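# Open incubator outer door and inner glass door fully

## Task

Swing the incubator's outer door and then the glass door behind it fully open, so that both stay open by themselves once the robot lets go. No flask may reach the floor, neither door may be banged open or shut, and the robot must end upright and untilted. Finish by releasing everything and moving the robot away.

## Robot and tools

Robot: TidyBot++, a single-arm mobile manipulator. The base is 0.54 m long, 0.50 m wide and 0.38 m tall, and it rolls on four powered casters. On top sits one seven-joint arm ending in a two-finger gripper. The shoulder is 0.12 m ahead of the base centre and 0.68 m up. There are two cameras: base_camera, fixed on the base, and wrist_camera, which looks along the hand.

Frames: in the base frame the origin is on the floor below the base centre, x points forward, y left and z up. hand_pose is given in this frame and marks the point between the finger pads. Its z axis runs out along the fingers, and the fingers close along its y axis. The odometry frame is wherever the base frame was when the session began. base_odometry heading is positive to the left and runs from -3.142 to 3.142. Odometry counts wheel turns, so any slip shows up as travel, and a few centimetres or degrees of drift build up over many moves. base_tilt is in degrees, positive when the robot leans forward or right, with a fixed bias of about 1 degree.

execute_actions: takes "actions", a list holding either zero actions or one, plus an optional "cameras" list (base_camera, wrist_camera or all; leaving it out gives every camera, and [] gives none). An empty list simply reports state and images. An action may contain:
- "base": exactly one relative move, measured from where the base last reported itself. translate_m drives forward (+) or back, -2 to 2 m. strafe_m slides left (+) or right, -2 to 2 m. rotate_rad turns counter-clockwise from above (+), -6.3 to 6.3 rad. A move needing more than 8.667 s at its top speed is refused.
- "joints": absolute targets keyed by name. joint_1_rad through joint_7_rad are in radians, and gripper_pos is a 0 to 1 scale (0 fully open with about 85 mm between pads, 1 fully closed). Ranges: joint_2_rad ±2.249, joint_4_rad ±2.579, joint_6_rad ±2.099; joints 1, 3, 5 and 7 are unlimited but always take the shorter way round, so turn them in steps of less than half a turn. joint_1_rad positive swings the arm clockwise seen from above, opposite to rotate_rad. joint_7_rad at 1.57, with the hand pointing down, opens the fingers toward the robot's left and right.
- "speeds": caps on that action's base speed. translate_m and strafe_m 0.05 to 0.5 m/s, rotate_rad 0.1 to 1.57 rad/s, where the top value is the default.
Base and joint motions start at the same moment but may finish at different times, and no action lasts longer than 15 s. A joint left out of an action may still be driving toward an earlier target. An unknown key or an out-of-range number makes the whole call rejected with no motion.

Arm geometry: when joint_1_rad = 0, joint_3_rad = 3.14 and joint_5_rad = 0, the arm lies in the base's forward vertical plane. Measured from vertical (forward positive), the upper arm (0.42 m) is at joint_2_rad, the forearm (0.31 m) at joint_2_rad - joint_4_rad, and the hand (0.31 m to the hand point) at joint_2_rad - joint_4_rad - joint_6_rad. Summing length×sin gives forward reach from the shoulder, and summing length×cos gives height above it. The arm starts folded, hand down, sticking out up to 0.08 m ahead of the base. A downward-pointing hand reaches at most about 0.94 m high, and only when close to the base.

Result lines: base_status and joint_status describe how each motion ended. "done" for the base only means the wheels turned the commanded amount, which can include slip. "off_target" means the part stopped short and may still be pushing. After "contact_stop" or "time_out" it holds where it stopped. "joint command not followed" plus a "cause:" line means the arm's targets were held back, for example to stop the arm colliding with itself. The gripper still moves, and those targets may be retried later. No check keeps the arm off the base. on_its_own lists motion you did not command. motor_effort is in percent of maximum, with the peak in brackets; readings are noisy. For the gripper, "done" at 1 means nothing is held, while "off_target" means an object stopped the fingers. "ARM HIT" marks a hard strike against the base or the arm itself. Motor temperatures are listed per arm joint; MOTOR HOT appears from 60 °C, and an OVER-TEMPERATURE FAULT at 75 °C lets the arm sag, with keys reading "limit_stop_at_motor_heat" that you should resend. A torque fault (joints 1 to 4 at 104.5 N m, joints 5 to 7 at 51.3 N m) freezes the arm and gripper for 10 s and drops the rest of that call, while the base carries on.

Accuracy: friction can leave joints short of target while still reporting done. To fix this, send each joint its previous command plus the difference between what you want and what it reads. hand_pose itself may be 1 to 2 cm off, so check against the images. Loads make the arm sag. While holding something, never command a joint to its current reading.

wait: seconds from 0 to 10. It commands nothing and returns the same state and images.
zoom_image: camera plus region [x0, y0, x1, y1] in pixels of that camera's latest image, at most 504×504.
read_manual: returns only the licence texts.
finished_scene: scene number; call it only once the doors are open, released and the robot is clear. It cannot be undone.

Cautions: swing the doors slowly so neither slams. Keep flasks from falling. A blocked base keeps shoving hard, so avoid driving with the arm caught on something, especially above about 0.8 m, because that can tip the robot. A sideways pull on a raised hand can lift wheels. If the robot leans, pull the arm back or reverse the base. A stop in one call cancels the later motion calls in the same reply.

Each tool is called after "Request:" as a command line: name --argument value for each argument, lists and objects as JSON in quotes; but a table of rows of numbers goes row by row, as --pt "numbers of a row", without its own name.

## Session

Request:
execute_actions --actions '[]'

Scene clock: 0.00 s.
Motor temperatures (°C, as the motors report them): [34 33 33 30 39 39 44]
base_odometry: x=+0.000 y=+0.000 heading=+0.000 (m, m, rad; odometry frame)
base_tilt: forward=-0.6 right=-0.2 (deg)
base_status: not commanded
joint_positions: joint_1_rad=+0.046 joint_2_rad=-0.307 joint_3_rad=+3.194 joint_4_rad=-2.542 joint_5_rad=+0.019 joint_6_rad=-0.915 joint_7_rad=+1.602 gripper_pos=+0.000
joint_status: not commanded
motor_effort: joint_1_rad=+0 joint_2_rad=-2 joint_3_rad=+0 joint_4_rad=+11 joint_5_rad=+0 joint_6_rad=-1 joint_7_rad=+0 (%)
hand_pose: x=+0.2366 y=-0.0131 z=+0.5780 quat_wxyz=(-0.001, +1.000, -0.027, -0.005) (m; base frame)
pictures: base_camera, wrist_camera
Images, in order (width x height): base_camera 644x364, wrist_camera 644x476.

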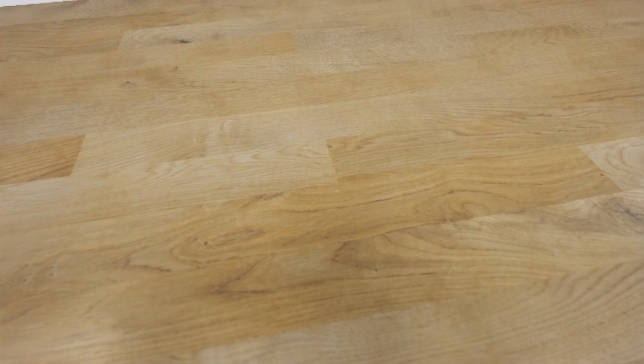

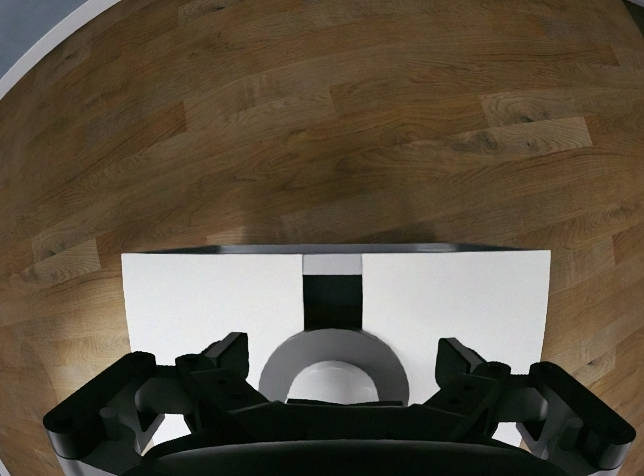

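Request:
execute_actions --actions '[{"joints":{"joint_6_rad":0.6,"joint_1_rad":0.0,"joint_3_rad":3.14}}]' --cameras '["wrist_camera"]'

Request:
execute_actions --actions '[{"joints":{"joint_1_rad":1.5}}]' --cameras '["wrist_camera"]'

Request:
execute_actions --actions '[{"joints":{"joint_1_rad":3.1}}]' --cameras '["wrist_camera"]'

Scene clock: 8.63 s.
Motor temperatures (°C, as the motors report them): [34 33 33 30 39 39 44]
base_odometry: x=+0.000 y=+0.000 heading=+0.000 (m, m, rad; odometry frame)
base_tilt: forward=-0.6 right=-0.3 (deg)
base_status: not commanded
joint_positions: joint_1_rad=+0.012 joint_2_rad=-0.307 joint_3_rad=+3.166 joint_4_rad=-2.542 joint_5_rad=+0.019 joint_6_rad=+0.583 joint_7_rad=+1.602 gripper_pos=+0.000
joint_status: all done
motor_effort: joint_1_rad=+1(1) joint_2_rad=-7(7) joint_3_rad=-1(1) joint_4_rad=+16(16) joint_5_rad=+0(0) joint_6_rad=+9(10) joint_7_rad=+0(0) (%)
hand_pose: x=+0.5499 y=-0.0119 z=+0.8638 quat_wxyz=(+0.021, +0.735, +0.005, +0.677) (m; base frame)
pictures: wrist_camera
Images, in order (width x height): wrist_camera 644x476.

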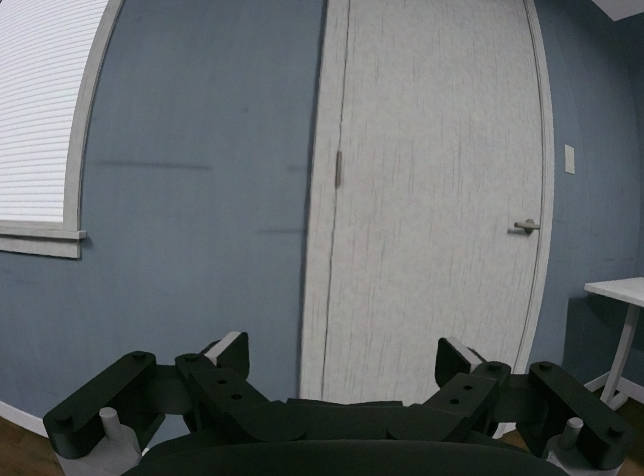

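Scene clock: 11.37 s.
Motor temperatures (°C, as the motors report them): [34 33 33 30 39 39 44]
base_odometry: x=+0.000 y=+0.000 heading=+0.000 (m, m, rad; odometry frame)
base_tilt: forward=-0.6 right=-0.3 (deg)
base_status: not commanded
joint_positions: joint_1_rad=+1.490 joint_2_rad=-0.307 joint_3_rad=+3.164 joint_4_rad=-2.542 joint_5_rad=+0.019 joint_6_rad=+0.583 joint_7_rad=+1.602 gripper_pos=+0.000
joint_status: all done
motor_effort: joint_1_rad=+0(1) joint_2_rad=-7(8) joint_3_rad=-1(0) joint_4_rad=+15(16) joint_5_rad=+0(0) joint_6_rad=+9(9) joint_7_rad=+0(0) (%)
hand_pose: x=+0.1477 y=-0.4301 z=+0.8638 quat_wxyz=(+0.472, +0.548, -0.491, +0.486) (m; base frame)
pictures: wrist_camera
Images, in order (width x height): wrist_camera 644x476.

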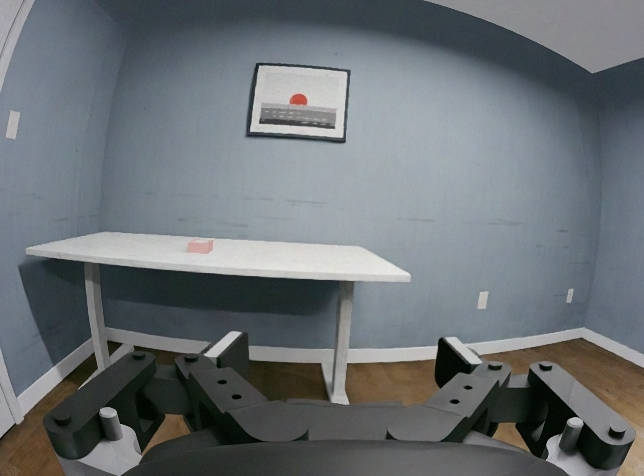

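Scene clock: 14.17 s.
Motor temperatures (°C, as the motors report them): [34 33 33 30 39 39 44]
base_odometry: x=+0.000 y=+0.000 heading=+0.000 (m, m, rad; odometry frame)
base_tilt: forward=-0.6 right=-0.3 (deg)
base_status: not commanded
joint_positions: joint_1_rad=+3.091 joint_2_rad=-0.307 joint_3_rad=+3.164 joint_4_rad=-2.542 joint_5_rad=+0.019 joint_6_rad=+0.583 joint_7_rad=+1.602 gripper_pos=+0.000
joint_status: all done
motor_effort: joint_1_rad=+1(0) joint_2_rad=-8(8) joint_3_rad=-1(0) joint_4_rad=+16(16) joint_5_rad=+0(0) joint_6_rad=+9(9) joint_7_rad=+0(1) (%)
hand_pose: x=-0.3117 y=-0.0164 z=+0.8638 quat_wxyz=(+0.678, +0.030, -0.735, +0.001) (m; base frame)
pictures: wrist_camera
Images, in order (width x height): wrist_camera 644x476.

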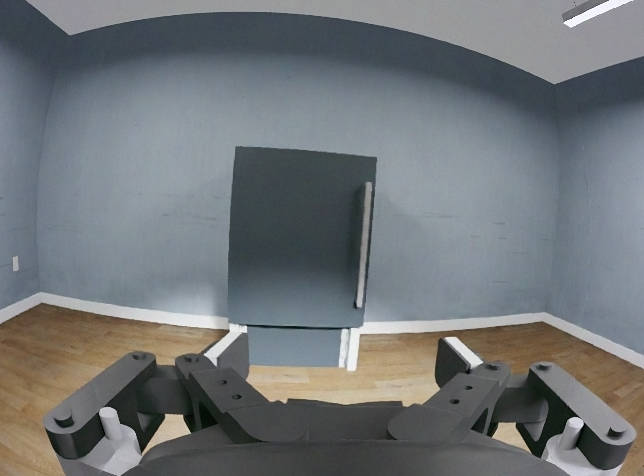

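Request:
execute_actions --actions '[{"base":{"rotate_rad":-3.1},"joints":{"joint_1_rad":0.0}}]'

Scene clock: 21.87 s.
Motor temperatures (°C, as the motors report them): [34 33 33 30 39 39 44]
base_odometry: x=+0.000 y=+0.000 heading=-3.099 (m, m, rad; odometry frame)
base_tilt: forward=-0.5 right=-0.3 (deg)
base_status: done
joint_positions: joint_1_rad=+0.009 joint_2_rad=-0.307 joint_3_rad=+3.162 joint_4_rad=-2.542 joint_5_rad=+0.019 joint_6_rad=+0.583 joint_7_rad=+1.602 gripper_pos=+0.000
joint_status: all done
motor_effort: joint_1_rad=+1(2) joint_2_rad=-7(9) joint_3_rad=+0(0) joint_4_rad=+16(17) joint_5_rad=+0(0) joint_6_rad=+9(9) joint_7_rad=+0(0) (%)
hand_pose: x=+0.5499 y=-0.0091 z=+0.8638 quat_wxyz=(+0.020, +0.735, +0.008, +0.677) (m; base frame)
pictures: base_camera, wrist_camera
Images, in order (width x height): base_camera 644x364, wrist_camera 644x476.

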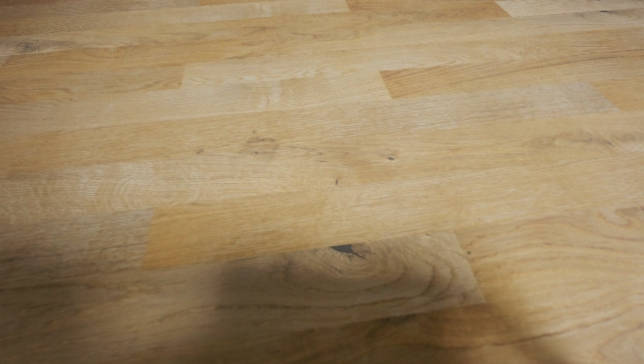

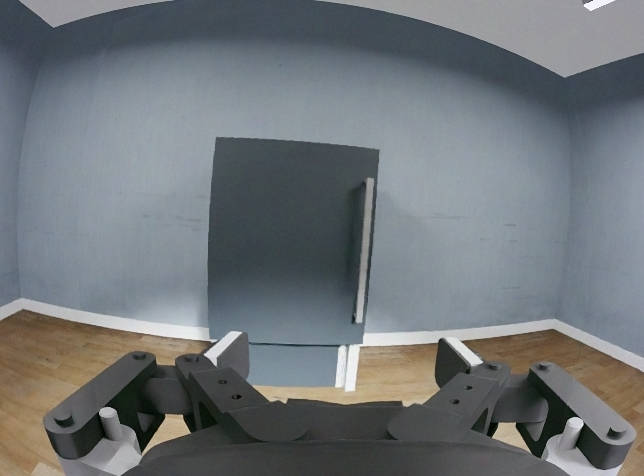

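Request:
execute_actions --actions '[{"base":{"rotate_rad":0.18}}]'

Request:
execute_actions --actions '[{"base":{"translate_m":0.5}}]'

Scene clock: 28.13 s.
Motor temperatures (°C, as the motors report them): [34 33 33 30 39 39 44]
base_odometry: x=+0.000 y=+0.000 heading=-2.920 (m, m, rad; odometry frame)
base_tilt: forward=-0.6 right=-0.2 (deg)
base_status: done
joint_positions: joint_1_rad=+0.005 joint_2_rad=-0.307 joint_3_rad=+3.158 joint_4_rad=-2.542 joint_5_rad=+0.019 joint_6_rad=+0.583 joint_7_rad=+1.602 gripper_pos=+0.000
joint_status: not commanded
motor_effort: joint_1_rad=+1(2) joint_2_rad=-7(8) joint_3_rad=-1(1) joint_4_rad=+17(16) joint_5_rad=+0(0) joint_6_rad=+9(9) joint_7_rad=+0(0) (%)
hand_pose: x=+0.5499 y=-0.0051 z=+0.8638 quat_wxyz=(+0.017, +0.735, +0.012, +0.677) (m; base frame)
pictures: base_camera, wrist_camera
Images, in order (width x height): base_camera 644x364, wrist_camera 644x476.

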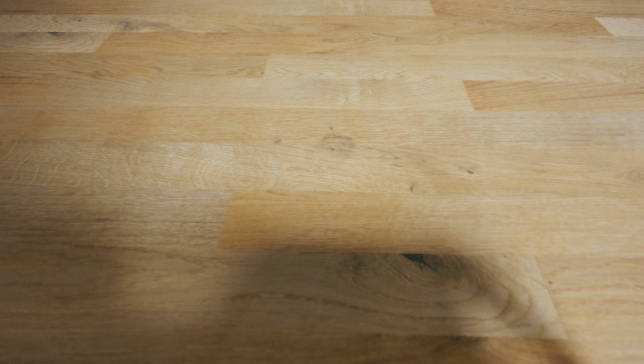

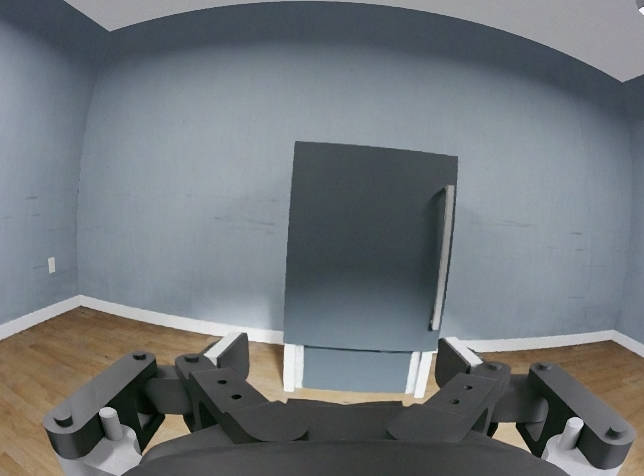

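Scene clock: 30.50 s.
Motor temperatures (°C, as the motors report them): [34 33 33 30 39 39 44]
base_odometry: x=-0.488 y=-0.109 heading=-2.921 (m, m, rad; odometry frame)
base_tilt: forward=-0.6 right=-0.2 (deg)
base_status: done
joint_positions: joint_1_rad=+0.005 joint_2_rad=-0.304 joint_3_rad=+3.158 joint_4_rad=-2.542 joint_5_rad=+0.019 joint_6_rad=+0.583 joint_7_rad=+1.602 gripper_pos=+0.000
joint_status: not commanded
motor_effort: joint_1_rad=+1(1) joint_2_rad=-7(11) joint_3_rad=+0(0) joint_4_rad=+16(17) joint_5_rad=+0(0) joint_6_rad=+9(9) joint_7_rad=+0(0) (%)
hand_pose: x=+0.5504 y=-0.0051 z=+0.8627 quat_wxyz=(+0.017, +0.736, +0.012, +0.677) (m; base frame)
pictures: base_camera, wrist_camera
Images, in order (width x height): base_camera 644x364, wrist_camera 644x476.

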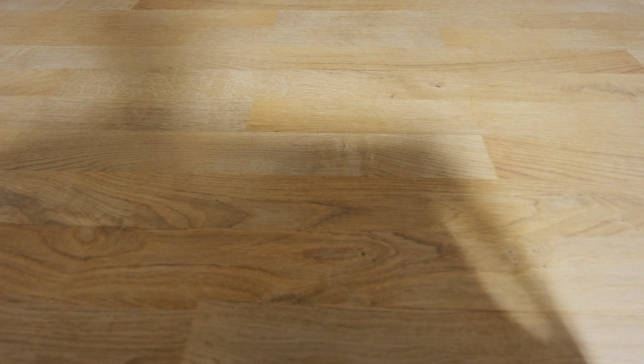

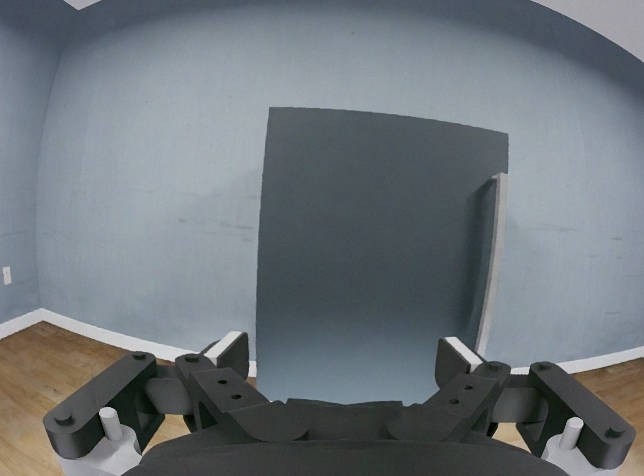

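Request:
execute_actions --actions '[{"base":{"strafe_m":-0.58},"joints":{"joint_2_rad":0.6,"joint_4_rad":-2.07,"joint_6_rad":1.14,"joint_1_rad":0.0,"joint_3_rad":3.14,"joint_5_rad":0,"joint_7_rad":1.57}}]' --cameras '["wrist_camera"]'

Scene clock: 39.27 s.
Motor temperatures (°C, as the motors report them): [34 32 33 30 39 39 44]
base_odometry: x=-0.616 y=+0.457 heading=-2.920 (m, m, rad; odometry frame)
base_tilt: forward=-0.5 right=-0.2 (deg)
base_status: done
joint_positions: joint_1_rad=+0.004 joint_2_rad=+0.593 joint_3_rad=+3.157 joint_4_rad=-2.094 joint_5_rad=+0.019 joint_6_rad=+1.097 joint_7_rad=+1.602 gripper_pos=+0.000
joint_status: all done
motor_effort: joint_1_rad=+1(1) joint_2_rad=-35(37) joint_3_rad=-1(1) joint_4_rad=+11(17) joint_5_rad=+0(1) joint_6_rad=+9(9) joint_7_rad=+1(1) (%)
hand_pose: x=+0.8036 y=-0.0046 z=+0.7426 quat_wxyz=(+0.017, +0.713, +0.017, +0.700) (m; base frame)
pictures: wrist_camera
Images, in order (width x height): wrist_camera 644x476.

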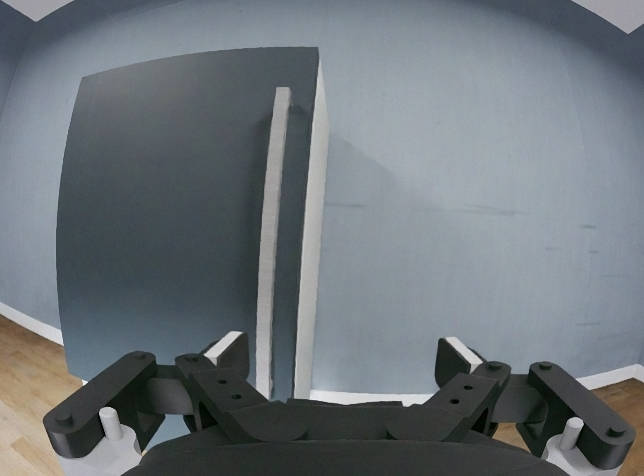

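Request:
execute_actions --actions '[{"base":{"strafe_m":0.125}}]' --cameras '[]'

Request:
execute_actions --actions '[{"base":{"translate_m":0.28}}]' --cameras '["wrist_camera"]'

Scene clock: 45.47 s.
Motor temperatures (°C, as the motors report them): [34 33 33 30 39 39 44]
base_odometry: x=-0.589 y=+0.335 heading=-2.920 (m, m, rad; odometry frame)
base_tilt: forward=-0.6 right=-0.3 (deg)
base_status: done
joint_positions: joint_1_rad=-0.004 joint_2_rad=+0.593 joint_3_rad=+3.155 joint_4_rad=-2.091 joint_5_rad=+0.018 joint_6_rad=+1.100 joint_7_rad=+1.602 gripper_pos=+0.000
joint_status: not commanded
motor_effort: joint_1_rad=+2(3) joint_2_rad=-35(37) joint_3_rad=-1(3) joint_4_rad=+11(12) joint_5_rad=+0(1) joint_6_rad=+9(9) joint_7_rad=+1(0) (%)
hand_pose: x=+0.8046 y=+0.0014 z=+0.7446 quat_wxyz=(+0.014, +0.711, +0.020, +0.702) (m; base frame)
pictures: none
No camera images: the call's "cameras" was empty. Leave "cameras" out to get every camera's image.

Scene clock: 47.33 s.
Motor temperatures (°C, as the motors report them): [34 33 33 30 39 39 44]
base_odometry: x=-0.862 y=+0.273 heading=-2.919 (m, m, rad; odometry frame)
base_tilt: forward=-0.5 right=-0.3 (deg)
base_status: done
joint_positions: joint_1_rad=-0.004 joint_2_rad=+0.595 joint_3_rad=+3.155 joint_4_rad=-2.086 joint_5_rad=+0.018 joint_6_rad=+1.102 joint_7_rad=+1.602 gripper_pos=+0.000
joint_status: not commanded
motor_effort: joint_1_rad=+1(0) joint_2_rad=-35(38) joint_3_rad=-1(2) joint_4_rad=+11(12) joint_5_rad=+0(0) joint_6_rad=+9(10) joint_7_rad=+0(0) (%)
hand_pose: x=+0.8061 y=+0.0014 z=+0.7457 quat_wxyz=(+0.014, +0.710, +0.020, +0.704) (m; base frame)
pictures: wrist_camera
Images, in order (width x height): wrist_camera 644x476.

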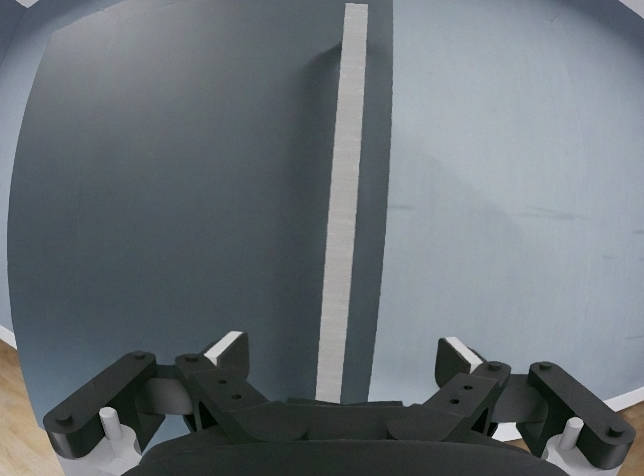

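Request:
execute_actions --actions '[{"base":{"translate_m":0.12},"speeds":{"translate_m":0.15},"joints":{"joint_7_rad":1.53}}]' --cameras '["wrist_camera"]'

Scene clock: 53.07 s.
Motor temperatures (°C, as the motors report them): [34 33 33 30 39 39 44]
base_odometry: x=-0.979 y=+0.246 heading=-2.919 (m, m, rad; odometry frame)
base_tilt: forward=-0.5 right=-0.3 (deg)
base_status: done
joint_positions: joint_1_rad=-0.003 joint_2_rad=+0.596 joint_3_rad=+3.155 joint_4_rad=-2.085 joint_5_rad=+0.018 joint_6_rad=+1.102 joint_7_rad=+1.560 gripper_pos=+0.000
joint_status: all done
motor_effort: joint_1_rad=+1(3) joint_2_rad=-34(38) joint_3_rad=-1(3) joint_4_rad=+10(12) joint_5_rad=+0(1) joint_6_rad=+9(10) joint_7_rad=+0(0) (%)
hand_pose: x=+0.8063 y=+0.0013 z=+0.7459 quat_wxyz=(-0.001, +0.710, +0.005, +0.704) (m; base frame)
pictures: wrist_camera
Images, in order (width x height): wrist_camera 644x476.

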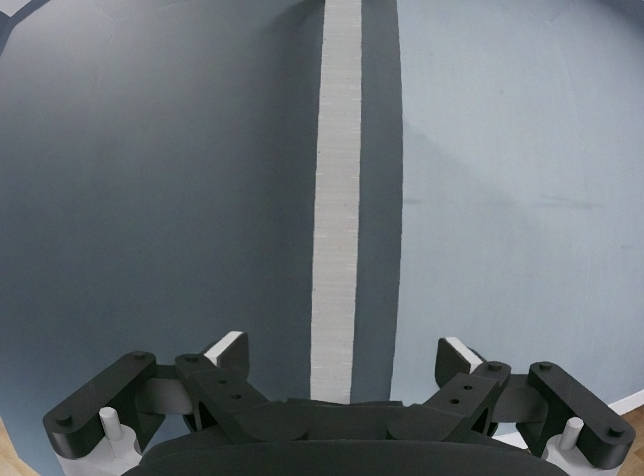

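Request:
execute_actions --actions '[{"base":{"translate_m":0.065},"speeds":{"translate_m":0.1}}]' --cameras '[]'

Request:
execute_actions --actions '[{"joints":{"gripper_pos":1.0}}]' --cameras '["wrist_camera"]'

Request:
execute_actions --actions '[{"base":{"translate_m":-0.12},"speeds":{"translate_m":0.06}}]' --cameras '["wrist_camera"]'

Scene clock: 61.13 s.
Motor temperatures (°C, as the motors report them): [34 33 33 30 39 39 44]
base_odometry: x=-1.042 y=+0.231 heading=-2.918 (m, m, rad; odometry frame)
base_tilt: forward=-0.5 right=-0.3 (deg)
base_status: done
joint_positions: joint_1_rad=-0.003 joint_2_rad=+0.596 joint_3_rad=+3.155 joint_4_rad=-2.085 joint_5_rad=+0.018 joint_6_rad=+1.102 joint_7_rad=+1.560 gripper_pos=+0.000
joint_status: not commanded
motor_effort: joint_1_rad=+0(3) joint_2_rad=-35(37) joint_3_rad=-1(2) joint_4_rad=+11(12) joint_5_rad=+0(0) joint_6_rad=+9(9) joint_7_rad=+1(0) (%)
hand_pose: x=+0.8064 y=+0.0013 z=+0.7461 quat_wxyz=(-0.001, +0.710, +0.005, +0.704) (m; base frame)
pictures: none
No camera images: the call's "cameras" was empty. Leave "cameras" out to get every camera's image.

Scene clock: 62.23 s.
Motor temperatures (°C, as the motors report them): [34 33 33 30 39 39 44]
base_odometry: x=-1.042 y=+0.231 heading=-2.918 (m, m, rad; odometry frame)
base_tilt: forward=-0.5 right=-0.3 (deg)
base_status: not commanded
joint_positions: joint_1_rad=-0.009 joint_2_rad=+0.596 joint_3_rad=+3.150 joint_4_rad=-2.085 joint_5_rad=+0.015 joint_6_rad=+1.102 joint_7_rad=+1.560 gripper_pos=+0.747
joint_status: gripper_pos off_target (ended at +0.747, target +1.000)
motor_effort: joint_1_rad=+3(9) joint_2_rad=-34(36) joint_3_rad=+1(5) joint_4_rad=+13(17) joint_5_rad=-1(5) joint_6_rad=+8(10) joint_7_rad=+0(0) (%)
hand_pose: x=+0.8062 y=+0.0070 z=+0.7460 quat_wxyz=(-0.005, +0.710, +0.006, +0.704) (m; base frame)
pictures: wrist_camera
Images, in order (width x height): wrist_camera 644x476.

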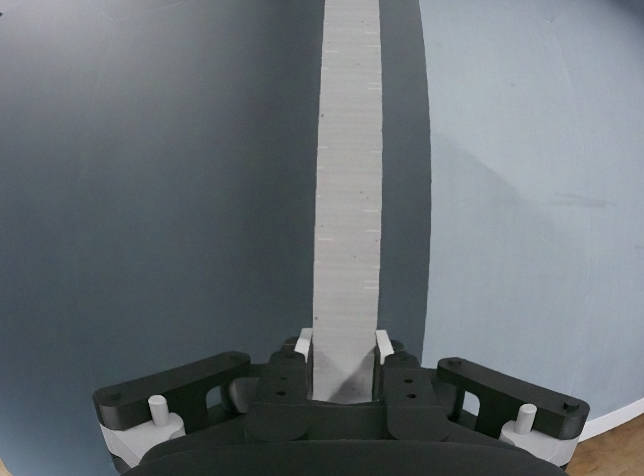

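Scene clock: 64.70 s.
Motor temperatures (°C, as the motors report them): [34 33 33 30 39 39 44]
base_odometry: x=-0.925 y=+0.258 heading=-2.918 (m, m, rad; odometry frame)
base_tilt: forward=-0.5 right=-0.3 (deg)
base_status: done
joint_positions: joint_1_rad=-0.030 joint_2_rad=+0.615 joint_3_rad=+3.137 joint_4_rad=-2.056 joint_5_rad=+0.014 joint_6_rad=+1.103 joint_7_rad=+1.560 gripper_pos=+0.747
joint_status: not commanded
motor_effort: joint_1_rad=+8(10) joint_2_rad=-39(44) joint_3_rad=+3(4) joint_4_rad=+7(13) joint_5_rad=+1(2) joint_6_rad=+10(14) joint_7_rad=+0(0) (%)
hand_pose: x=+0.8151 y=+0.0284 z=+0.7462 quat_wxyz=(-0.019, +0.706, +0.014, +0.708) (m; base frame)
pictures: wrist_camera
Images, in order (width x height): wrist_camera 644x476.

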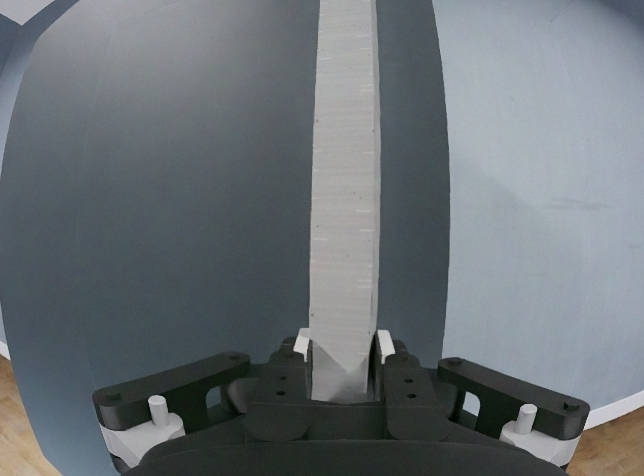

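Request:
execute_actions --actions '[{"base":{"strafe_m":0.08},"speeds":{"strafe_m":0.15}}]' --cameras '[]'

Request:
execute_actions --actions '[{"base":{"rotate_rad":-0.15},"speeds":{"rotate_rad":0.3}}]' --cameras '[]'

Request:
execute_actions --actions '[{"base":{"strafe_m":0.07},"speeds":{"strafe_m":0.15}}]' --cameras '[]'

Request:
execute_actions --actions '[{"base":{"translate_m":-0.1},"speeds":{"translate_m":0.1}}]' --cameras '[]'

Request:
execute_actions --actions '[{"base":{"strafe_m":0.07},"speeds":{"strafe_m":0.15}}]' --cameras '[]'

Request:
execute_actions --actions '[{"base":{"rotate_rad":-0.15},"speeds":{"rotate_rad":0.3}}]' --cameras '[]'

Request:
execute_actions --actions '[{"base":{"strafe_m":0.07},"speeds":{"strafe_m":0.15}}]' --cameras '[]'

Request:
execute_actions --actions '[{"base":{"translate_m":-0.1},"speeds":{"translate_m":0.1}}]' --cameras '["wrist_camera"]'

Scene clock: 77.57 s.
Motor temperatures (°C, as the motors report them): [34 33 33 30 39 39 44]
base_odometry: x=-0.907 y=+0.180 heading=-2.918 (m, m, rad; odometry frame)
base_tilt: forward=-0.5 right=-0.3 (deg)
base_status: done
joint_positions: joint_1_rad=+0.044 joint_2_rad=+0.615 joint_3_rad=+3.165 joint_4_rad=-2.056 joint_5_rad=-0.031 joint_6_rad=+1.103 joint_7_rad=+1.560 gripper_pos=+0.747
joint_status: not commanded
motor_effort: joint_1_rad=-8(9) joint_2_rad=-36(39) joint_3_rad=-8(10) joint_4_rad=+11(11) joint_5_rad=+7(8) joint_6_rad=+9(11) joint_7_rad=-1(1) (%)
hand_pose: x=+0.8140 y=-0.0501 z=+0.7462 quat_wxyz=(+0.028, +0.705, -0.036, +0.708) (m; base frame)
pictures: none
No camera images: the call's "cameras" was empty. Leave "cameras" out to get every camera's image.

Scene clock: 78.53 s.
Motor temperatures (°C, as the motors report them): [34 33 33 30 39 39 44]
base_odometry: x=-0.907 y=+0.180 heading=-3.066 (m, m, rad; odometry frame)
base_tilt: forward=-0.5 right=-0.2 (deg)
base_status: done
joint_positions: joint_1_rad=-0.062 joint_2_rad=+0.616 joint_3_rad=+3.113 joint_4_rad=-2.056 joint_5_rad=+0.013 joint_6_rad=+1.103 joint_7_rad=+1.560 gripper_pos=+0.747
joint_status: not commanded
motor_effort: joint_1_rad=+14(14) joint_2_rad=-41(41) joint_3_rad=+7(8) joint_4_rad=+10(14) joint_5_rad=-4(6) joint_6_rad=+12(13) joint_7_rad=-2(2) (%)
hand_pose: x=+0.8125 y=+0.0636 z=+0.7464 quat_wxyz=(-0.042, +0.705, +0.027, +0.707) (m; base frame)
pictures: none
No camera images: the call's "cameras" was empty. Leave "cameras" out to get every camera's image.

Scene clock: 79.63 s.
Motor temperatures (°C, as the motors report them): [34 33 33 30 39 39 44]
base_odometry: x=-0.902 y=+0.110 heading=-3.068 (m, m, rad; odometry frame)
base_tilt: forward=-0.6 right=-0.3 (deg)
base_status: done
joint_positions: joint_1_rad=+0.014 joint_2_rad=+0.615 joint_3_rad=+3.138 joint_4_rad=-2.056 joint_5_rad=+0.010 joint_6_rad=+1.103 joint_7_rad=+1.560 gripper_pos=+0.750
joint_status: not commanded
motor_effort: joint_1_rad=-3(13) joint_2_rad=-37(41) joint_3_rad=-5(6) joint_4_rad=+12(12) joint_5_rad=+1(4) joint_6_rad=+10(12) joint_7_rad=+0(2) (%)
hand_pose: x=+0.8155 y=-0.0038 z=+0.7460 quat_wxyz=(-0.002, +0.706, -0.003, +0.708) (m; base frame)
pictures: none
No camera images: the call's "cameras" was empty. Leave "cameras" out to get every camera's image.

Scene clock: 81.20 s.
Motor temperatures (°C, as the motors report them): [34 33 33 30 39 39 44]
base_odometry: x=-0.802 y=+0.117 heading=-3.067 (m, m, rad; odometry frame)
base_tilt: forward=-0.5 right=-0.3 (deg)
base_status: done
joint_positions: joint_1_rad=-0.022 joint_2_rad=+0.615 joint_3_rad=+3.138 joint_4_rad=-2.057 joint_5_rad=+0.006 joint_6_rad=+1.104 joint_7_rad=+1.560 gripper_pos=+0.750
joint_status: not commanded
motor_effort: joint_1_rad=+6(7) joint_2_rad=-38(40) joint_3_rad=+2(5) joint_4_rad=+8(13) joint_5_rad=+1(3) joint_6_rad=+9(13) joint_7_rad=+0(1) (%)
hand_pose: x=+0.8149 y=+0.0198 z=+0.7460 quat_wxyz=(-0.014, +0.706, +0.007, +0.708) (m; base frame)
pictures: none
No camera images: the call's "cameras" was empty. Leave "cameras" out to get every camera's image.

Scene clock: 82.30 s.
Motor temperatures (°C, as the motors report them): [34 33 33 30 39 39 44]
base_odometry: x=-0.797 y=+0.047 heading=-3.067 (m, m, rad; odometry frame)
base_tilt: forward=-0.5 right=-0.3 (deg)
base_status: done
joint_positions: joint_1_rad=+0.044 joint_2_rad=+0.615 joint_3_rad=+3.164 joint_4_rad=-2.057 joint_5_rad=-0.028 joint_6_rad=+1.104 joint_7_rad=+1.560 gripper_pos=+0.750
joint_status: not commanded
motor_effort: joint_1_rad=-7(9) joint_2_rad=-37(38) joint_3_rad=-8(10) joint_4_rad=+12(12) joint_5_rad=+6(8) joint_6_rad=+9(10) joint_7_rad=-1(0) (%)
hand_pose: x=+0.8136 y=-0.0494 z=+0.7461 quat_wxyz=(+0.028, +0.705, -0.035, +0.708) (m; base frame)
pictures: none
No camera images: the call's "cameras" was empty. Leave "cameras" out to get every camera's image.

Scene clock: 83.27 s.
Motor temperatures (°C, as the motors report them): [34 33 33 30 39 39 44]
base_odometry: x=-0.797 y=+0.047 heading=+3.068 (m, m, rad; odometry frame)
base_tilt: forward=-0.5 right=-0.3 (deg)
base_status: done
joint_positions: joint_1_rad=-0.062 joint_2_rad=+0.615 joint_3_rad=+3.112 joint_4_rad=-2.057 joint_5_rad=+0.017 joint_6_rad=+1.104 joint_7_rad=+1.560 gripper_pos=+0.750
joint_status: not commanded
motor_effort: joint_1_rad=+13(14) joint_2_rad=-41(41) joint_3_rad=+7(8) joint_4_rad=+10(14) joint_5_rad=-5(5) joint_6_rad=+12(13) joint_7_rad=-2(2) (%)
hand_pose: x=+0.8119 y=+0.0644 z=+0.7463 quat_wxyz=(-0.043, +0.705, +0.028, +0.707) (m; base frame)
pictures: none
No camera images: the call's "cameras" was empty. Leave "cameras" out to get every camera's image.

Scene clock: 84.37 s.
Motor temperatures (°C, as the motors report them): [34 33 33 30 39 39 44]
base_odometry: x=-0.802 y=-0.023 heading=+3.067 (m, m, rad; odometry frame)
base_tilt: forward=-0.5 right=-0.3 (deg)
base_status: done
joint_positions: joint_1_rad=+0.013 joint_2_rad=+0.615 joint_3_rad=+3.137 joint_4_rad=-2.058 joint_5_rad=+0.011 joint_6_rad=+1.104 joint_7_rad=+1.560 gripper_pos=+0.752
joint_status: not commanded
motor_effort: joint_1_rad=-2(12) joint_2_rad=-37(41) joint_3_rad=-4(6) joint_4_rad=+13(12) joint_5_rad=+1(5) joint_6_rad=+10(13) joint_7_rad=+0(2) (%)
hand_pose: x=+0.8151 y=-0.0026 z=+0.7460 quat_wxyz=(-0.003, +0.706, -0.003, +0.708) (m; base frame)
pictures: none
No camera images: the call's "cameras" was empty. Leave "cameras" out to get every camera's image.

Scene clock: 85.93 s.
Motor temperatures (°C, as the motors report them): [34 33 33 30 39 39 44]
base_odometry: x=-0.702 y=-0.031 heading=+3.067 (m, m, rad; odometry frame)
base_tilt: forward=-0.5 right=-0.3 (deg)
base_status: done
joint_positions: joint_1_rad=-0.021 joint_2_rad=+0.614 joint_3_rad=+3.137 joint_4_rad=-2.059 joint_5_rad=+0.009 joint_6_rad=+1.104 joint_7_rad=+1.560 gripper_pos=+0.753
joint_status: not commanded
motor_effort: joint_1_rad=+6(7) joint_2_rad=-38(40) joint_3_rad=+2(4) joint_4_rad=+9(14) joint_5_rad=+0(3) joint_6_rad=+11(13) joint_7_rad=+0(1) (%)
hand_pose: x=+0.8144 y=+0.0210 z=+0.7460 quat_wxyz=(-0.015, +0.706, +0.009, +0.708) (m; base frame)
pictures: wrist_camera
Images, in order (width x height): wrist_camera 644x476.

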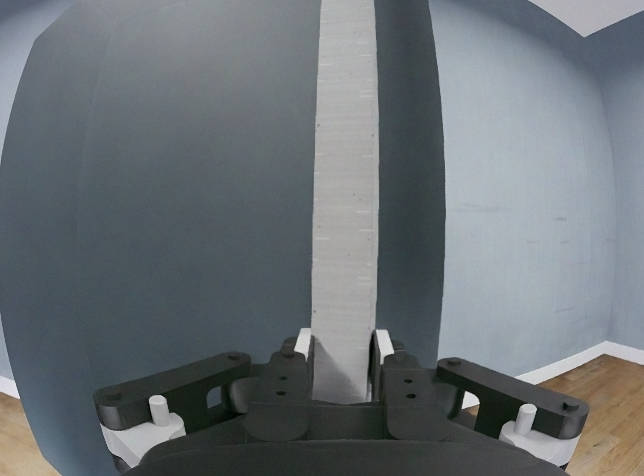

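Request:
execute_actions --actions '[{"base":{"strafe_m":0.07},"speeds":{"strafe_m":0.15}}]' --cameras '[]'

Request:
execute_actions --actions '[{"base":{"rotate_rad":-0.15},"speeds":{"rotate_rad":0.3}}]' --cameras '[]'

Request:
execute_actions --actions '[{"base":{"strafe_m":0.07},"speeds":{"strafe_m":0.15}}]' --cameras '[]'

Request:
execute_actions --actions '[{"base":{"translate_m":-0.1},"speeds":{"translate_m":0.1}}]' --cameras '[]'

Request:
execute_actions --actions '[{"base":{"strafe_m":0.07},"speeds":{"strafe_m":0.15}}]' --cameras '[]'

Request:
execute_actions --actions '[{"base":{"rotate_rad":-0.15},"speeds":{"rotate_rad":0.3}}]' --cameras '[]'

Request:
execute_actions --actions '[{"base":{"strafe_m":0.07},"speeds":{"strafe_m":0.15}}]' --cameras '[]'

Request:
execute_actions --actions '[{"base":{"translate_m":-0.1},"speeds":{"translate_m":0.1}}]' --cameras '["wrist_camera"]'

Scene clock: 103.47 s.
Motor temperatures (°C, as the motors report them): [34 33 33 30 39 39 44]
base_odometry: x=-0.707 y=-0.101 heading=+3.067 (m, m, rad; odometry frame)
base_tilt: forward=-0.5 right=-0.3 (deg)
base_status: done
joint_positions: joint_1_rad=+0.044 joint_2_rad=+0.614 joint_3_rad=+3.163 joint_4_rad=-2.059 joint_5_rad=-0.025 joint_6_rad=+1.104 joint_7_rad=+1.560 gripper_pos=+0.754
joint_status: not commanded
motor_effort: joint_1_rad=-8(9) joint_2_rad=-36(39) joint_3_rad=-8(10) joint_4_rad=+12(12) joint_5_rad=+6(7) joint_6_rad=+9(11) joint_7_rad=-1(0) (%)
hand_pose: x=+0.8132 y=-0.0478 z=+0.7461 quat_wxyz=(+0.027, +0.705, -0.033, +0.708) (m; base frame)
pictures: none
No camera images: the call's "cameras" was empty. Leave "cameras" out to get every camera's image.

Scene clock: 104.43 s.
Motor temperatures (°C, as the motors report them): [34 33 33 30 39 39 44]
base_odometry: x=-0.707 y=-0.101 heading=+2.919 (m, m, rad; odometry frame)
base_tilt: forward=-0.5 right=-0.3 (deg)
base_status: done
joint_positions: joint_1_rad=-0.061 joint_2_rad=+0.614 joint_3_rad=+3.111 joint_4_rad=-2.059 joint_5_rad=+0.021 joint_6_rad=+1.105 joint_7_rad=+1.560 gripper_pos=+0.754
joint_status: not commanded
motor_effort: joint_1_rad=+13(14) joint_2_rad=-40(41) joint_3_rad=+7(8) joint_4_rad=+11(15) joint_5_rad=-5(6) joint_6_rad=+12(13) joint_7_rad=-1(1) (%)
hand_pose: x=+0.8112 y=+0.0658 z=+0.7462 quat_wxyz=(-0.044, +0.706, +0.031, +0.707) (m; base frame)
pictures: none
No camera images: the call's "cameras" was empty. Leave "cameras" out to get every camera's image.

Scene clock: 105.53 s.
Motor temperatures (°C, as the motors report them): [34 33 33 30 39 39 44]
base_odometry: x=-0.722 y=-0.169 heading=+2.917 (m, m, rad; odometry frame)
base_tilt: forward=-0.6 right=-0.3 (deg)
base_status: done
joint_positions: joint_1_rad=+0.012 joint_2_rad=+0.614 joint_3_rad=+3.136 joint_4_rad=-2.059 joint_5_rad=+0.012 joint_6_rad=+1.105 joint_7_rad=+1.560 gripper_pos=+0.756
joint_status: not commanded
motor_effort: joint_1_rad=-2(13) joint_2_rad=-36(41) joint_3_rad=-4(7) joint_4_rad=+12(13) joint_5_rad=+0(5) joint_6_rad=+10(13) joint_7_rad=+0(2) (%)
hand_pose: x=+0.8145 y=-0.0009 z=+0.7459 quat_wxyz=(-0.004, +0.706, -0.002, +0.708) (m; base frame)
pictures: none
No camera images: the call's "cameras" was empty. Leave "cameras" out to get every camera's image.

Scene clock: 107.10 s.
Motor temperatures (°C, as the motors report them): [34 33 33 30 39 39 44]
base_odometry: x=-0.625 y=-0.192 heading=+2.917 (m, m, rad; odometry frame)
base_tilt: forward=-0.6 right=-0.2 (deg)
base_status: done
joint_positions: joint_1_rad=-0.022 joint_2_rad=+0.613 joint_3_rad=+3.136 joint_4_rad=-2.061 joint_5_rad=+0.012 joint_6_rad=+1.105 joint_7_rad=+1.560 gripper_pos=+0.756
joint_status: not commanded
motor_effort: joint_1_rad=+7(7) joint_2_rad=-38(40) joint_3_rad=+3(4) joint_4_rad=+10(14) joint_5_rad=-1(3) joint_6_rad=+11(12) joint_7_rad=-1(1) (%)
hand_pose: x=+0.8137 y=+0.0227 z=+0.7460 quat_wxyz=(-0.016, +0.706, +0.010, +0.708) (m; base frame)
pictures: none
No camera images: the call's "cameras" was empty. Leave "cameras" out to get every camera's image.

Scene clock: 108.20 s.
Motor temperatures (°C, as the motors report them): [34 33 33 30 39 39 44]
base_odometry: x=-0.640 y=-0.260 heading=+2.917 (m, m, rad; odometry frame)
base_tilt: forward=-0.5 right=-0.3 (deg)
base_status: done
joint_positions: joint_1_rad=+0.043 joint_2_rad=+0.613 joint_3_rad=+3.163 joint_4_rad=-2.061 joint_5_rad=-0.022 joint_6_rad=+1.105 joint_7_rad=+1.560 gripper_pos=+0.758
joint_status: not commanded
motor_effort: joint_1_rad=-8(9) joint_2_rad=-37(39) joint_3_rad=-8(10) joint_4_rad=+12(12) joint_5_rad=+5(7) joint_6_rad=+10(12) joint_7_rad=+0(0) (%)
hand_pose: x=+0.8127 y=-0.0459 z=+0.7461 quat_wxyz=(+0.025, +0.706, -0.031, +0.707) (m; base frame)
pictures: none
No camera images: the call's "cameras" was empty. Leave "cameras" out to get every camera's image.

Scene clock: 109.17 s.
Motor temperatures (°C, as the motors report them): [34 33 33 30 39 39 44]
base_odometry: x=-0.640 y=-0.260 heading=+2.770 (m, m, rad; odometry frame)
base_tilt: forward=-0.5 right=-0.3 (deg)
base_status: done
joint_positions: joint_1_rad=-0.062 joint_2_rad=+0.613 joint_3_rad=+3.110 joint_4_rad=-2.061 joint_5_rad=+0.025 joint_6_rad=+1.105 joint_7_rad=+1.560 gripper_pos=+0.758
joint_status: not commanded
motor_effort: joint_1_rad=+13(14) joint_2_rad=-40(41) joint_3_rad=+8(8) joint_4_rad=+10(16) joint_5_rad=-6(7) joint_6_rad=+12(12) joint_7_rad=-1(1) (%)
hand_pose: x=+0.8104 y=+0.0676 z=+0.7462 quat_wxyz=(-0.045, +0.706, +0.033, +0.706) (m; base frame)
pictures: none
No camera images: the call's "cameras" was empty. Leave "cameras" out to get every camera's image.

Scene clock: 110.27 s.
Motor temperatures (°C, as the motors report them): [34 33 33 30 39 39 44]
base_odometry: x=-0.666 y=-0.325 heading=+2.768 (m, m, rad; odometry frame)
base_tilt: forward=-0.5 right=-0.3 (deg)
base_status: done
joint_positions: joint_1_rad=+0.011 joint_2_rad=+0.613 joint_3_rad=+3.135 joint_4_rad=-2.061 joint_5_rad=+0.014 joint_6_rad=+1.105 joint_7_rad=+1.560 gripper_pos=+0.760
joint_status: not commanded
motor_effort: joint_1_rad=-2(12) joint_2_rad=-36(40) joint_3_rad=-4(6) joint_4_rad=+13(13) joint_5_rad=+0(6) joint_6_rad=+10(13) joint_7_rad=+0(2) (%)
hand_pose: x=+0.8139 y=+0.0011 z=+0.7459 quat_wxyz=(-0.005, +0.707, +0.000, +0.708) (m; base frame)
pictures: none
No camera images: the call's "cameras" was empty. Leave "cameras" out to get every camera's image.

Scene clock: 111.83 s.
Motor temperatures (°C, as the motors report them): [34 33 33 30 39 39 44]
base_odometry: x=-0.573 y=-0.362 heading=+2.768 (m, m, rad; odometry frame)
base_tilt: forward=-0.5 right=-0.3 (deg)
base_status: done
joint_positions: joint_1_rad=-0.023 joint_2_rad=+0.612 joint_3_rad=+3.135 joint_4_rad=-2.063 joint_5_rad=+0.014 joint_6_rad=+1.105 joint_7_rad=+1.560 gripper_pos=+0.760
joint_status: not commanded
motor_effort: joint_1_rad=+6(7) joint_2_rad=-38(39) joint_3_rad=+3(5) joint_4_rad=+10(14) joint_5_rad=-1(4) joint_6_rad=+11(13) joint_7_rad=+0(1) (%)
hand_pose: x=+0.8130 y=+0.0246 z=+0.7460 quat_wxyz=(-0.017, +0.707, +0.011, +0.707) (m; base frame)
pictures: wrist_camera
Images, in order (width x height): wrist_camera 644x476.

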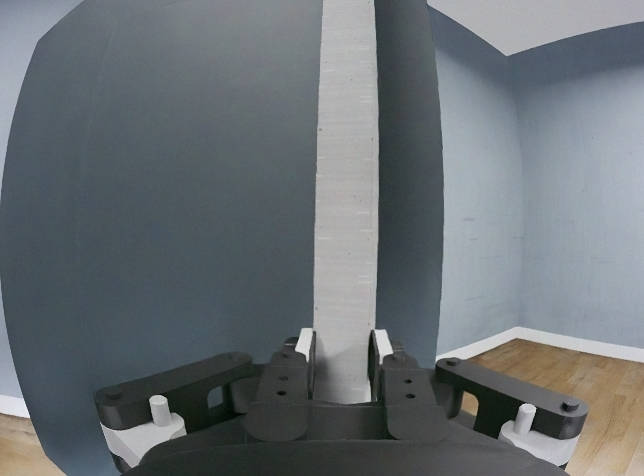

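Request:
execute_actions --actions '[{"base":{"strafe_m":0.07},"speeds":{"strafe_m":0.15}}]' --cameras '[]'

Request:
execute_actions --actions '[{"base":{"rotate_rad":-0.15},"speeds":{"rotate_rad":0.3}}]' --cameras '[]'

Request:
execute_actions --actions '[{"base":{"strafe_m":0.07},"speeds":{"strafe_m":0.15}}]' --cameras '[]'

Request:
execute_actions --actions '[{"base":{"translate_m":-0.1},"speeds":{"translate_m":0.1}}]' --cameras '[]'

Request:
execute_actions --actions '[{"joints":{"gripper_pos":0.0,"joint_1_rad":-0.02}}]' --cameras '[]'

Request:
execute_actions --actions '[{"base":{"translate_m":-0.3},"speeds":{"translate_m":0.25}}]' --cameras '["wrist_camera"]'

Scene clock: 124.77 s.
Motor temperatures (°C, as the motors report them): [34 33 33 30 39 39 44]
base_odometry: x=-0.598 y=-0.428 heading=+2.768 (m, m, rad; odometry frame)
base_tilt: forward=-0.6 right=-0.2 (deg)
base_status: done
joint_positions: joint_1_rad=+0.042 joint_2_rad=+0.612 joint_3_rad=+3.162 joint_4_rad=-2.063 joint_5_rad=-0.019 joint_6_rad=+1.105 joint_7_rad=+1.560 gripper_pos=+0.763
joint_status: not commanded
motor_effort: joint_1_rad=-7(9) joint_2_rad=-36(38) joint_3_rad=-8(10) joint_4_rad=+13(13) joint_5_rad=+5(6) joint_6_rad=+9(11) joint_7_rad=+0(0) (%)
hand_pose: x=+0.8122 y=-0.0438 z=+0.7460 quat_wxyz=(+0.024, +0.706, -0.029, +0.707) (m; base frame)
pictures: none
No camera images: the call's "cameras" was empty. Leave "cameras" out to get every camera's image.

Scene clock: 125.73 s.
Motor temperatures (°C, as the motors report them): [34 33 33 30 39 39 44]
base_odometry: x=-0.598 y=-0.428 heading=+2.621 (m, m, rad; odometry frame)
base_tilt: forward=-0.5 right=-0.3 (deg)
base_status: done
joint_positions: joint_1_rad=-0.062 joint_2_rad=+0.612 joint_3_rad=+3.109 joint_4_rad=-2.063 joint_5_rad=+0.030 joint_6_rad=+1.106 joint_7_rad=+1.560 gripper_pos=+0.763
joint_status: not commanded
motor_effort: joint_1_rad=+14(14) joint_2_rad=-40(40) joint_3_rad=+7(9) joint_4_rad=+11(16) joint_5_rad=-7(7) joint_6_rad=+12(12) joint_7_rad=-1(1) (%)
hand_pose: x=+0.8096 y=+0.0695 z=+0.7462 quat_wxyz=(-0.046, +0.706, +0.035, +0.706) (m; base frame)
pictures: none
No camera images: the call's "cameras" was empty. Leave "cameras" out to get every camera's image.

Scene clock: 126.83 s.
Motor temperatures (°C, as the motors report them): [34 33 33 30 39 39 44]
base_odometry: x=-0.633 y=-0.488 heading=+2.619 (m, m, rad; odometry frame)
base_tilt: forward=-0.5 right=-0.3 (deg)
base_status: done
joint_positions: joint_1_rad=+0.009 joint_2_rad=+0.612 joint_3_rad=+3.134 joint_4_rad=-2.063 joint_5_rad=+0.015 joint_6_rad=+1.106 joint_7_rad=+1.560 gripper_pos=+0.765
joint_status: not commanded
motor_effort: joint_1_rad=-1(12) joint_2_rad=-35(40) joint_3_rad=-3(7) joint_4_rad=+12(13) joint_5_rad=+0(6) joint_6_rad=+9(13) joint_7_rad=+0(1) (%)
hand_pose: x=+0.8132 y=+0.0032 z=+0.7460 quat_wxyz=(-0.007, +0.707, +0.001, +0.708) (m; base frame)
pictures: none
No camera images: the call's "cameras" was empty. Leave "cameras" out to get every camera's image.

Scene clock: 128.40 s.
Motor temperatures (°C, as the motors report them): [34 33 33 30 39 39 44]
base_odometry: x=-0.546 y=-0.539 heading=+2.619 (m, m, rad; odometry frame)
base_tilt: forward=-0.5 right=-0.2 (deg)
base_status: done
joint_positions: joint_1_rad=-0.025 joint_2_rad=+0.611 joint_3_rad=+3.134 joint_4_rad=-2.065 joint_5_rad=+0.014 joint_6_rad=+1.106 joint_7_rad=+1.560 gripper_pos=+0.766
joint_status: not commanded
motor_effort: joint_1_rad=+7(7) joint_2_rad=-38(39) joint_3_rad=+3(4) joint_4_rad=+11(15) joint_5_rad=-2(4) joint_6_rad=+11(13) joint_7_rad=+0(1) (%)
hand_pose: x=+0.8122 y=+0.0267 z=+0.7461 quat_wxyz=(-0.019, +0.707, +0.013, +0.707) (m; base frame)
pictures: none
No camera images: the call's "cameras" was empty. Leave "cameras" out to get every camera's image.

Scene clock: 129.50 s.
Motor temperatures (°C, as the motors report them): [34 33 33 30 39 39 44]
base_odometry: x=-0.546 y=-0.539 heading=+2.619 (m, m, rad; odometry frame)
base_tilt: forward=-0.5 right=-0.3 (deg)
base_status: not commanded
joint_positions: joint_1_rad=-0.023 joint_2_rad=+0.609 joint_3_rad=+3.134 joint_4_rad=-2.065 joint_5_rad=+0.014 joint_6_rad=+1.106 joint_7_rad=+1.560 gripper_pos=+0.000
joint_status: all done
motor_effort: joint_1_rad=+2(6) joint_2_rad=-35(38) joint_3_rad=-1(3) joint_4_rad=+11(11) joint_5_rad=+1(2) joint_6_rad=+9(11) joint_7_rad=+0(0) (%)
hand_pose: x=+0.8121 y=+0.0254 z=+0.7474 quat_wxyz=(-0.018, +0.706, +0.012, +0.708) (m; base frame)
pictures: none
No camera images: the call's "cameras" was empty. Leave "cameras" out to get every camera's image.

Scene clock: 131.57 s.
Motor temperatures (°C, as the motors report them): [34 33 33 30 39 39 44]
base_odometry: x=-0.286 y=-0.689 heading=+2.619 (m, m, rad; odometry frame)
base_tilt: forward=-0.6 right=-0.3 (deg)
base_status: done
joint_positions: joint_1_rad=-0.023 joint_2_rad=+0.608 joint_3_rad=+3.134 joint_4_rad=-2.065 joint_5_rad=+0.014 joint_6_rad=+1.106 joint_7_rad=+1.560 gripper_pos=+0.000
joint_status: not commanded
motor_effort: joint_1_rad=+1(4) joint_2_rad=-36(38) joint_3_rad=-1(3) joint_4_rad=+11(12) joint_5_rad=+0(0) joint_6_rad=+9(9) joint_7_rad=+1(0) (%)
hand_pose: x=+0.8121 y=+0.0254 z=+0.7479 quat_wxyz=(-0.018, +0.706, +0.012, +0.708) (m; base frame)
pictures: wrist_camera
Images, in order (width x height): wrist_camera 644x476.

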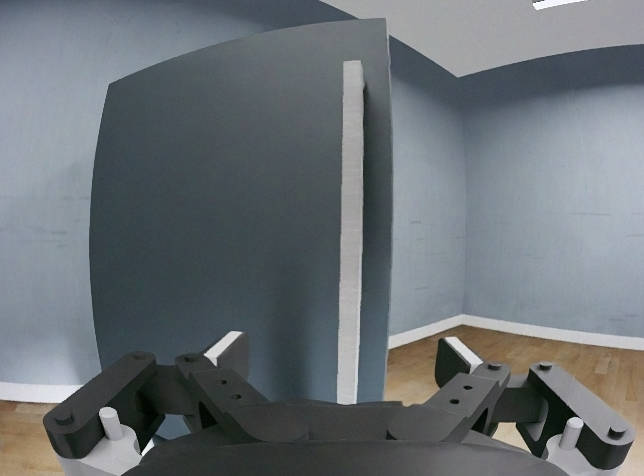

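Request:
execute_actions --actions '[{"base":{"rotate_rad":0.744},"joints":{"gripper_pos":1.0}}]' --cameras '[]'

Request:
execute_actions --actions '[{"base":{"translate_m":-0.2},"joints":{"joint_1_rad":-0.45}}]' --cameras '[]'

Request:
execute_actions --actions '[{"base":{"strafe_m":-1.3}}]' --cameras '["wrist_camera"]'

Request:
execute_actions --actions '[{"base":{"translate_m":0.4},"speeds":{"translate_m":0.3}}]'

Scene clock: 150.77 s.
Motor temperatures (°C, as the motors report them): [34 33 33 30 39 39 44]
base_odometry: x=-0.286 y=-0.689 heading=-2.921 (m, m, rad; odometry frame)
base_tilt: forward=-0.5 right=-0.3 (deg)
base_status: done
joint_positions: joint_1_rad=-0.025 joint_2_rad=+0.608 joint_3_rad=+3.134 joint_4_rad=-2.065 joint_5_rad=+0.014 joint_6_rad=+1.106 joint_7_rad=+1.560 gripper_pos=+0.999
joint_status: all done
motor_effort: joint_1_rad=+1(5) joint_2_rad=-36(37) joint_3_rad=-1(5) joint_4_rad=+11(12) joint_5_rad=+0(1) joint_6_rad=+9(9) joint_7_rad=+0(0) (%)
hand_pose: x=+0.8120 y=+0.0270 z=+0.7479 quat_wxyz=(-0.019, +0.706, +0.013, +0.708) (m; base frame)
pictures: none
No camera images: the call's "cameras" was empty. Leave "cameras" out to get every camera's image.

Scene clock: 152.50 s.
Motor temperatures (°C, as the motors report them): [34 33 33 30 39 39 44]
base_odometry: x=-0.091 y=-0.645 heading=-2.920 (m, m, rad; odometry frame)
base_tilt: forward=-0.5 right=-0.3 (deg)
base_status: done
joint_positions: joint_1_rad=-0.449 joint_2_rad=+0.606 joint_3_rad=+3.134 joint_4_rad=-2.065 joint_5_rad=+0.014 joint_6_rad=+1.106 joint_7_rad=+1.560 gripper_pos=+0.999
joint_status: all done
motor_effort: joint_1_rad=+1(4) joint_2_rad=-36(39) joint_3_rad=-1(3) joint_4_rad=+11(11) joint_5_rad=+0(1) joint_6_rad=+9(10) joint_7_rad=+0(0) (%)
hand_pose: x=+0.7395 y=+0.3095 z=+0.7493 quat_wxyz=(-0.167, +0.687, +0.161, +0.689) (m; base frame)
pictures: none
No camera images: the call's "cameras" was empty. Leave "cameras" out to get every camera's image.

Scene clock: 156.47 s.
Motor temperatures (°C, as the motors report them): [34 33 33 30 39 39 44]
base_odometry: x=-0.376 y=+0.624 heading=-2.920 (m, m, rad; odometry frame)
base_tilt: forward=-0.5 right=-0.2 (deg)
base_status: done
joint_positions: joint_1_rad=-0.448 joint_2_rad=+0.606 joint_3_rad=+3.134 joint_4_rad=-2.065 joint_5_rad=+0.014 joint_6_rad=+1.106 joint_7_rad=+1.560 gripper_pos=+0.999
joint_status: not commanded
motor_effort: joint_1_rad=+1(6) joint_2_rad=-36(38) joint_3_rad=+0(3) joint_4_rad=+10(13) joint_5_rad=+0(1) joint_6_rad=+9(9) joint_7_rad=+0(1) (%)
hand_pose: x=+0.7397 y=+0.3090 z=+0.7493 quat_wxyz=(-0.167, +0.687, +0.160, +0.689) (m; base frame)
pictures: wrist_camera
Images, in order (width x height): wrist_camera 644x476.

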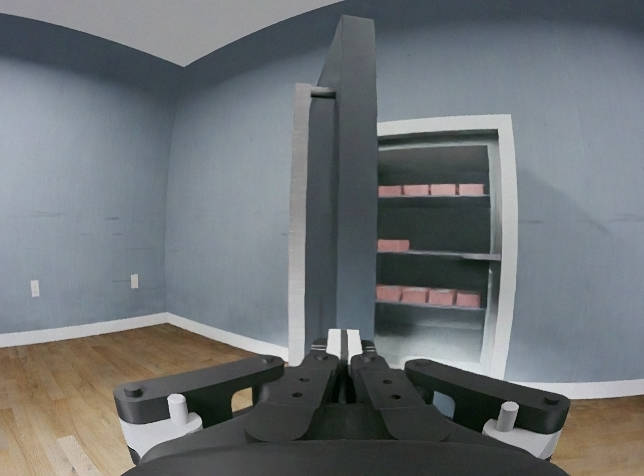

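Scene clock: 158.77 s.
Motor temperatures (°C, as the motors report them): [34 33 33 30 39 39 44]
base_odometry: x=-0.767 y=+0.536 heading=-2.920 (m, m, rad; odometry frame)
base_tilt: forward=-0.5 right=-0.3 (deg)
base_status: done
joint_positions: joint_1_rad=-0.449 joint_2_rad=+0.606 joint_3_rad=+3.134 joint_4_rad=-2.065 joint_5_rad=+0.014 joint_6_rad=+1.106 joint_7_rad=+1.560 gripper_pos=+0.999
joint_status: not commanded
motor_effort: joint_1_rad=+1(0) joint_2_rad=-35(38) joint_3_rad=-2(2) joint_4_rad=+12(12) joint_5_rad=+0(1) joint_6_rad=+9(10) joint_7_rad=+1(0) (%)
hand_pose: x=+0.7396 y=+0.3091 z=+0.7496 quat_wxyz=(-0.167, +0.686, +0.160, +0.689) (m; base frame)
pictures: base_camera, wrist_camera
Images, in order (width x height): base_camera 644x364, wrist_camera 644x476.

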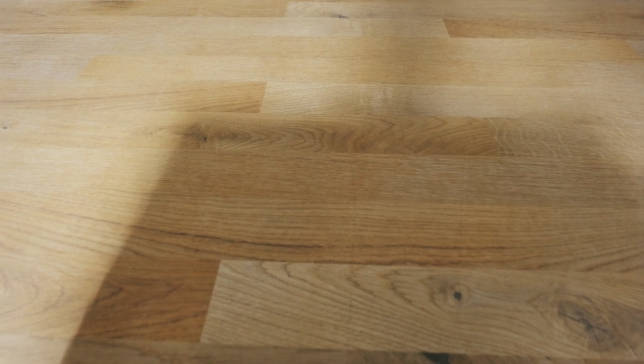

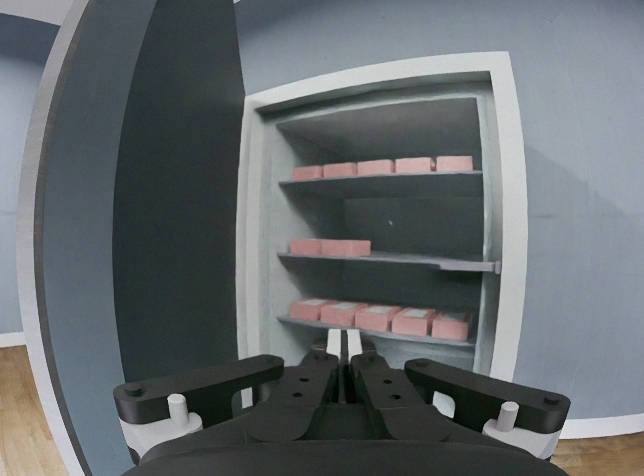

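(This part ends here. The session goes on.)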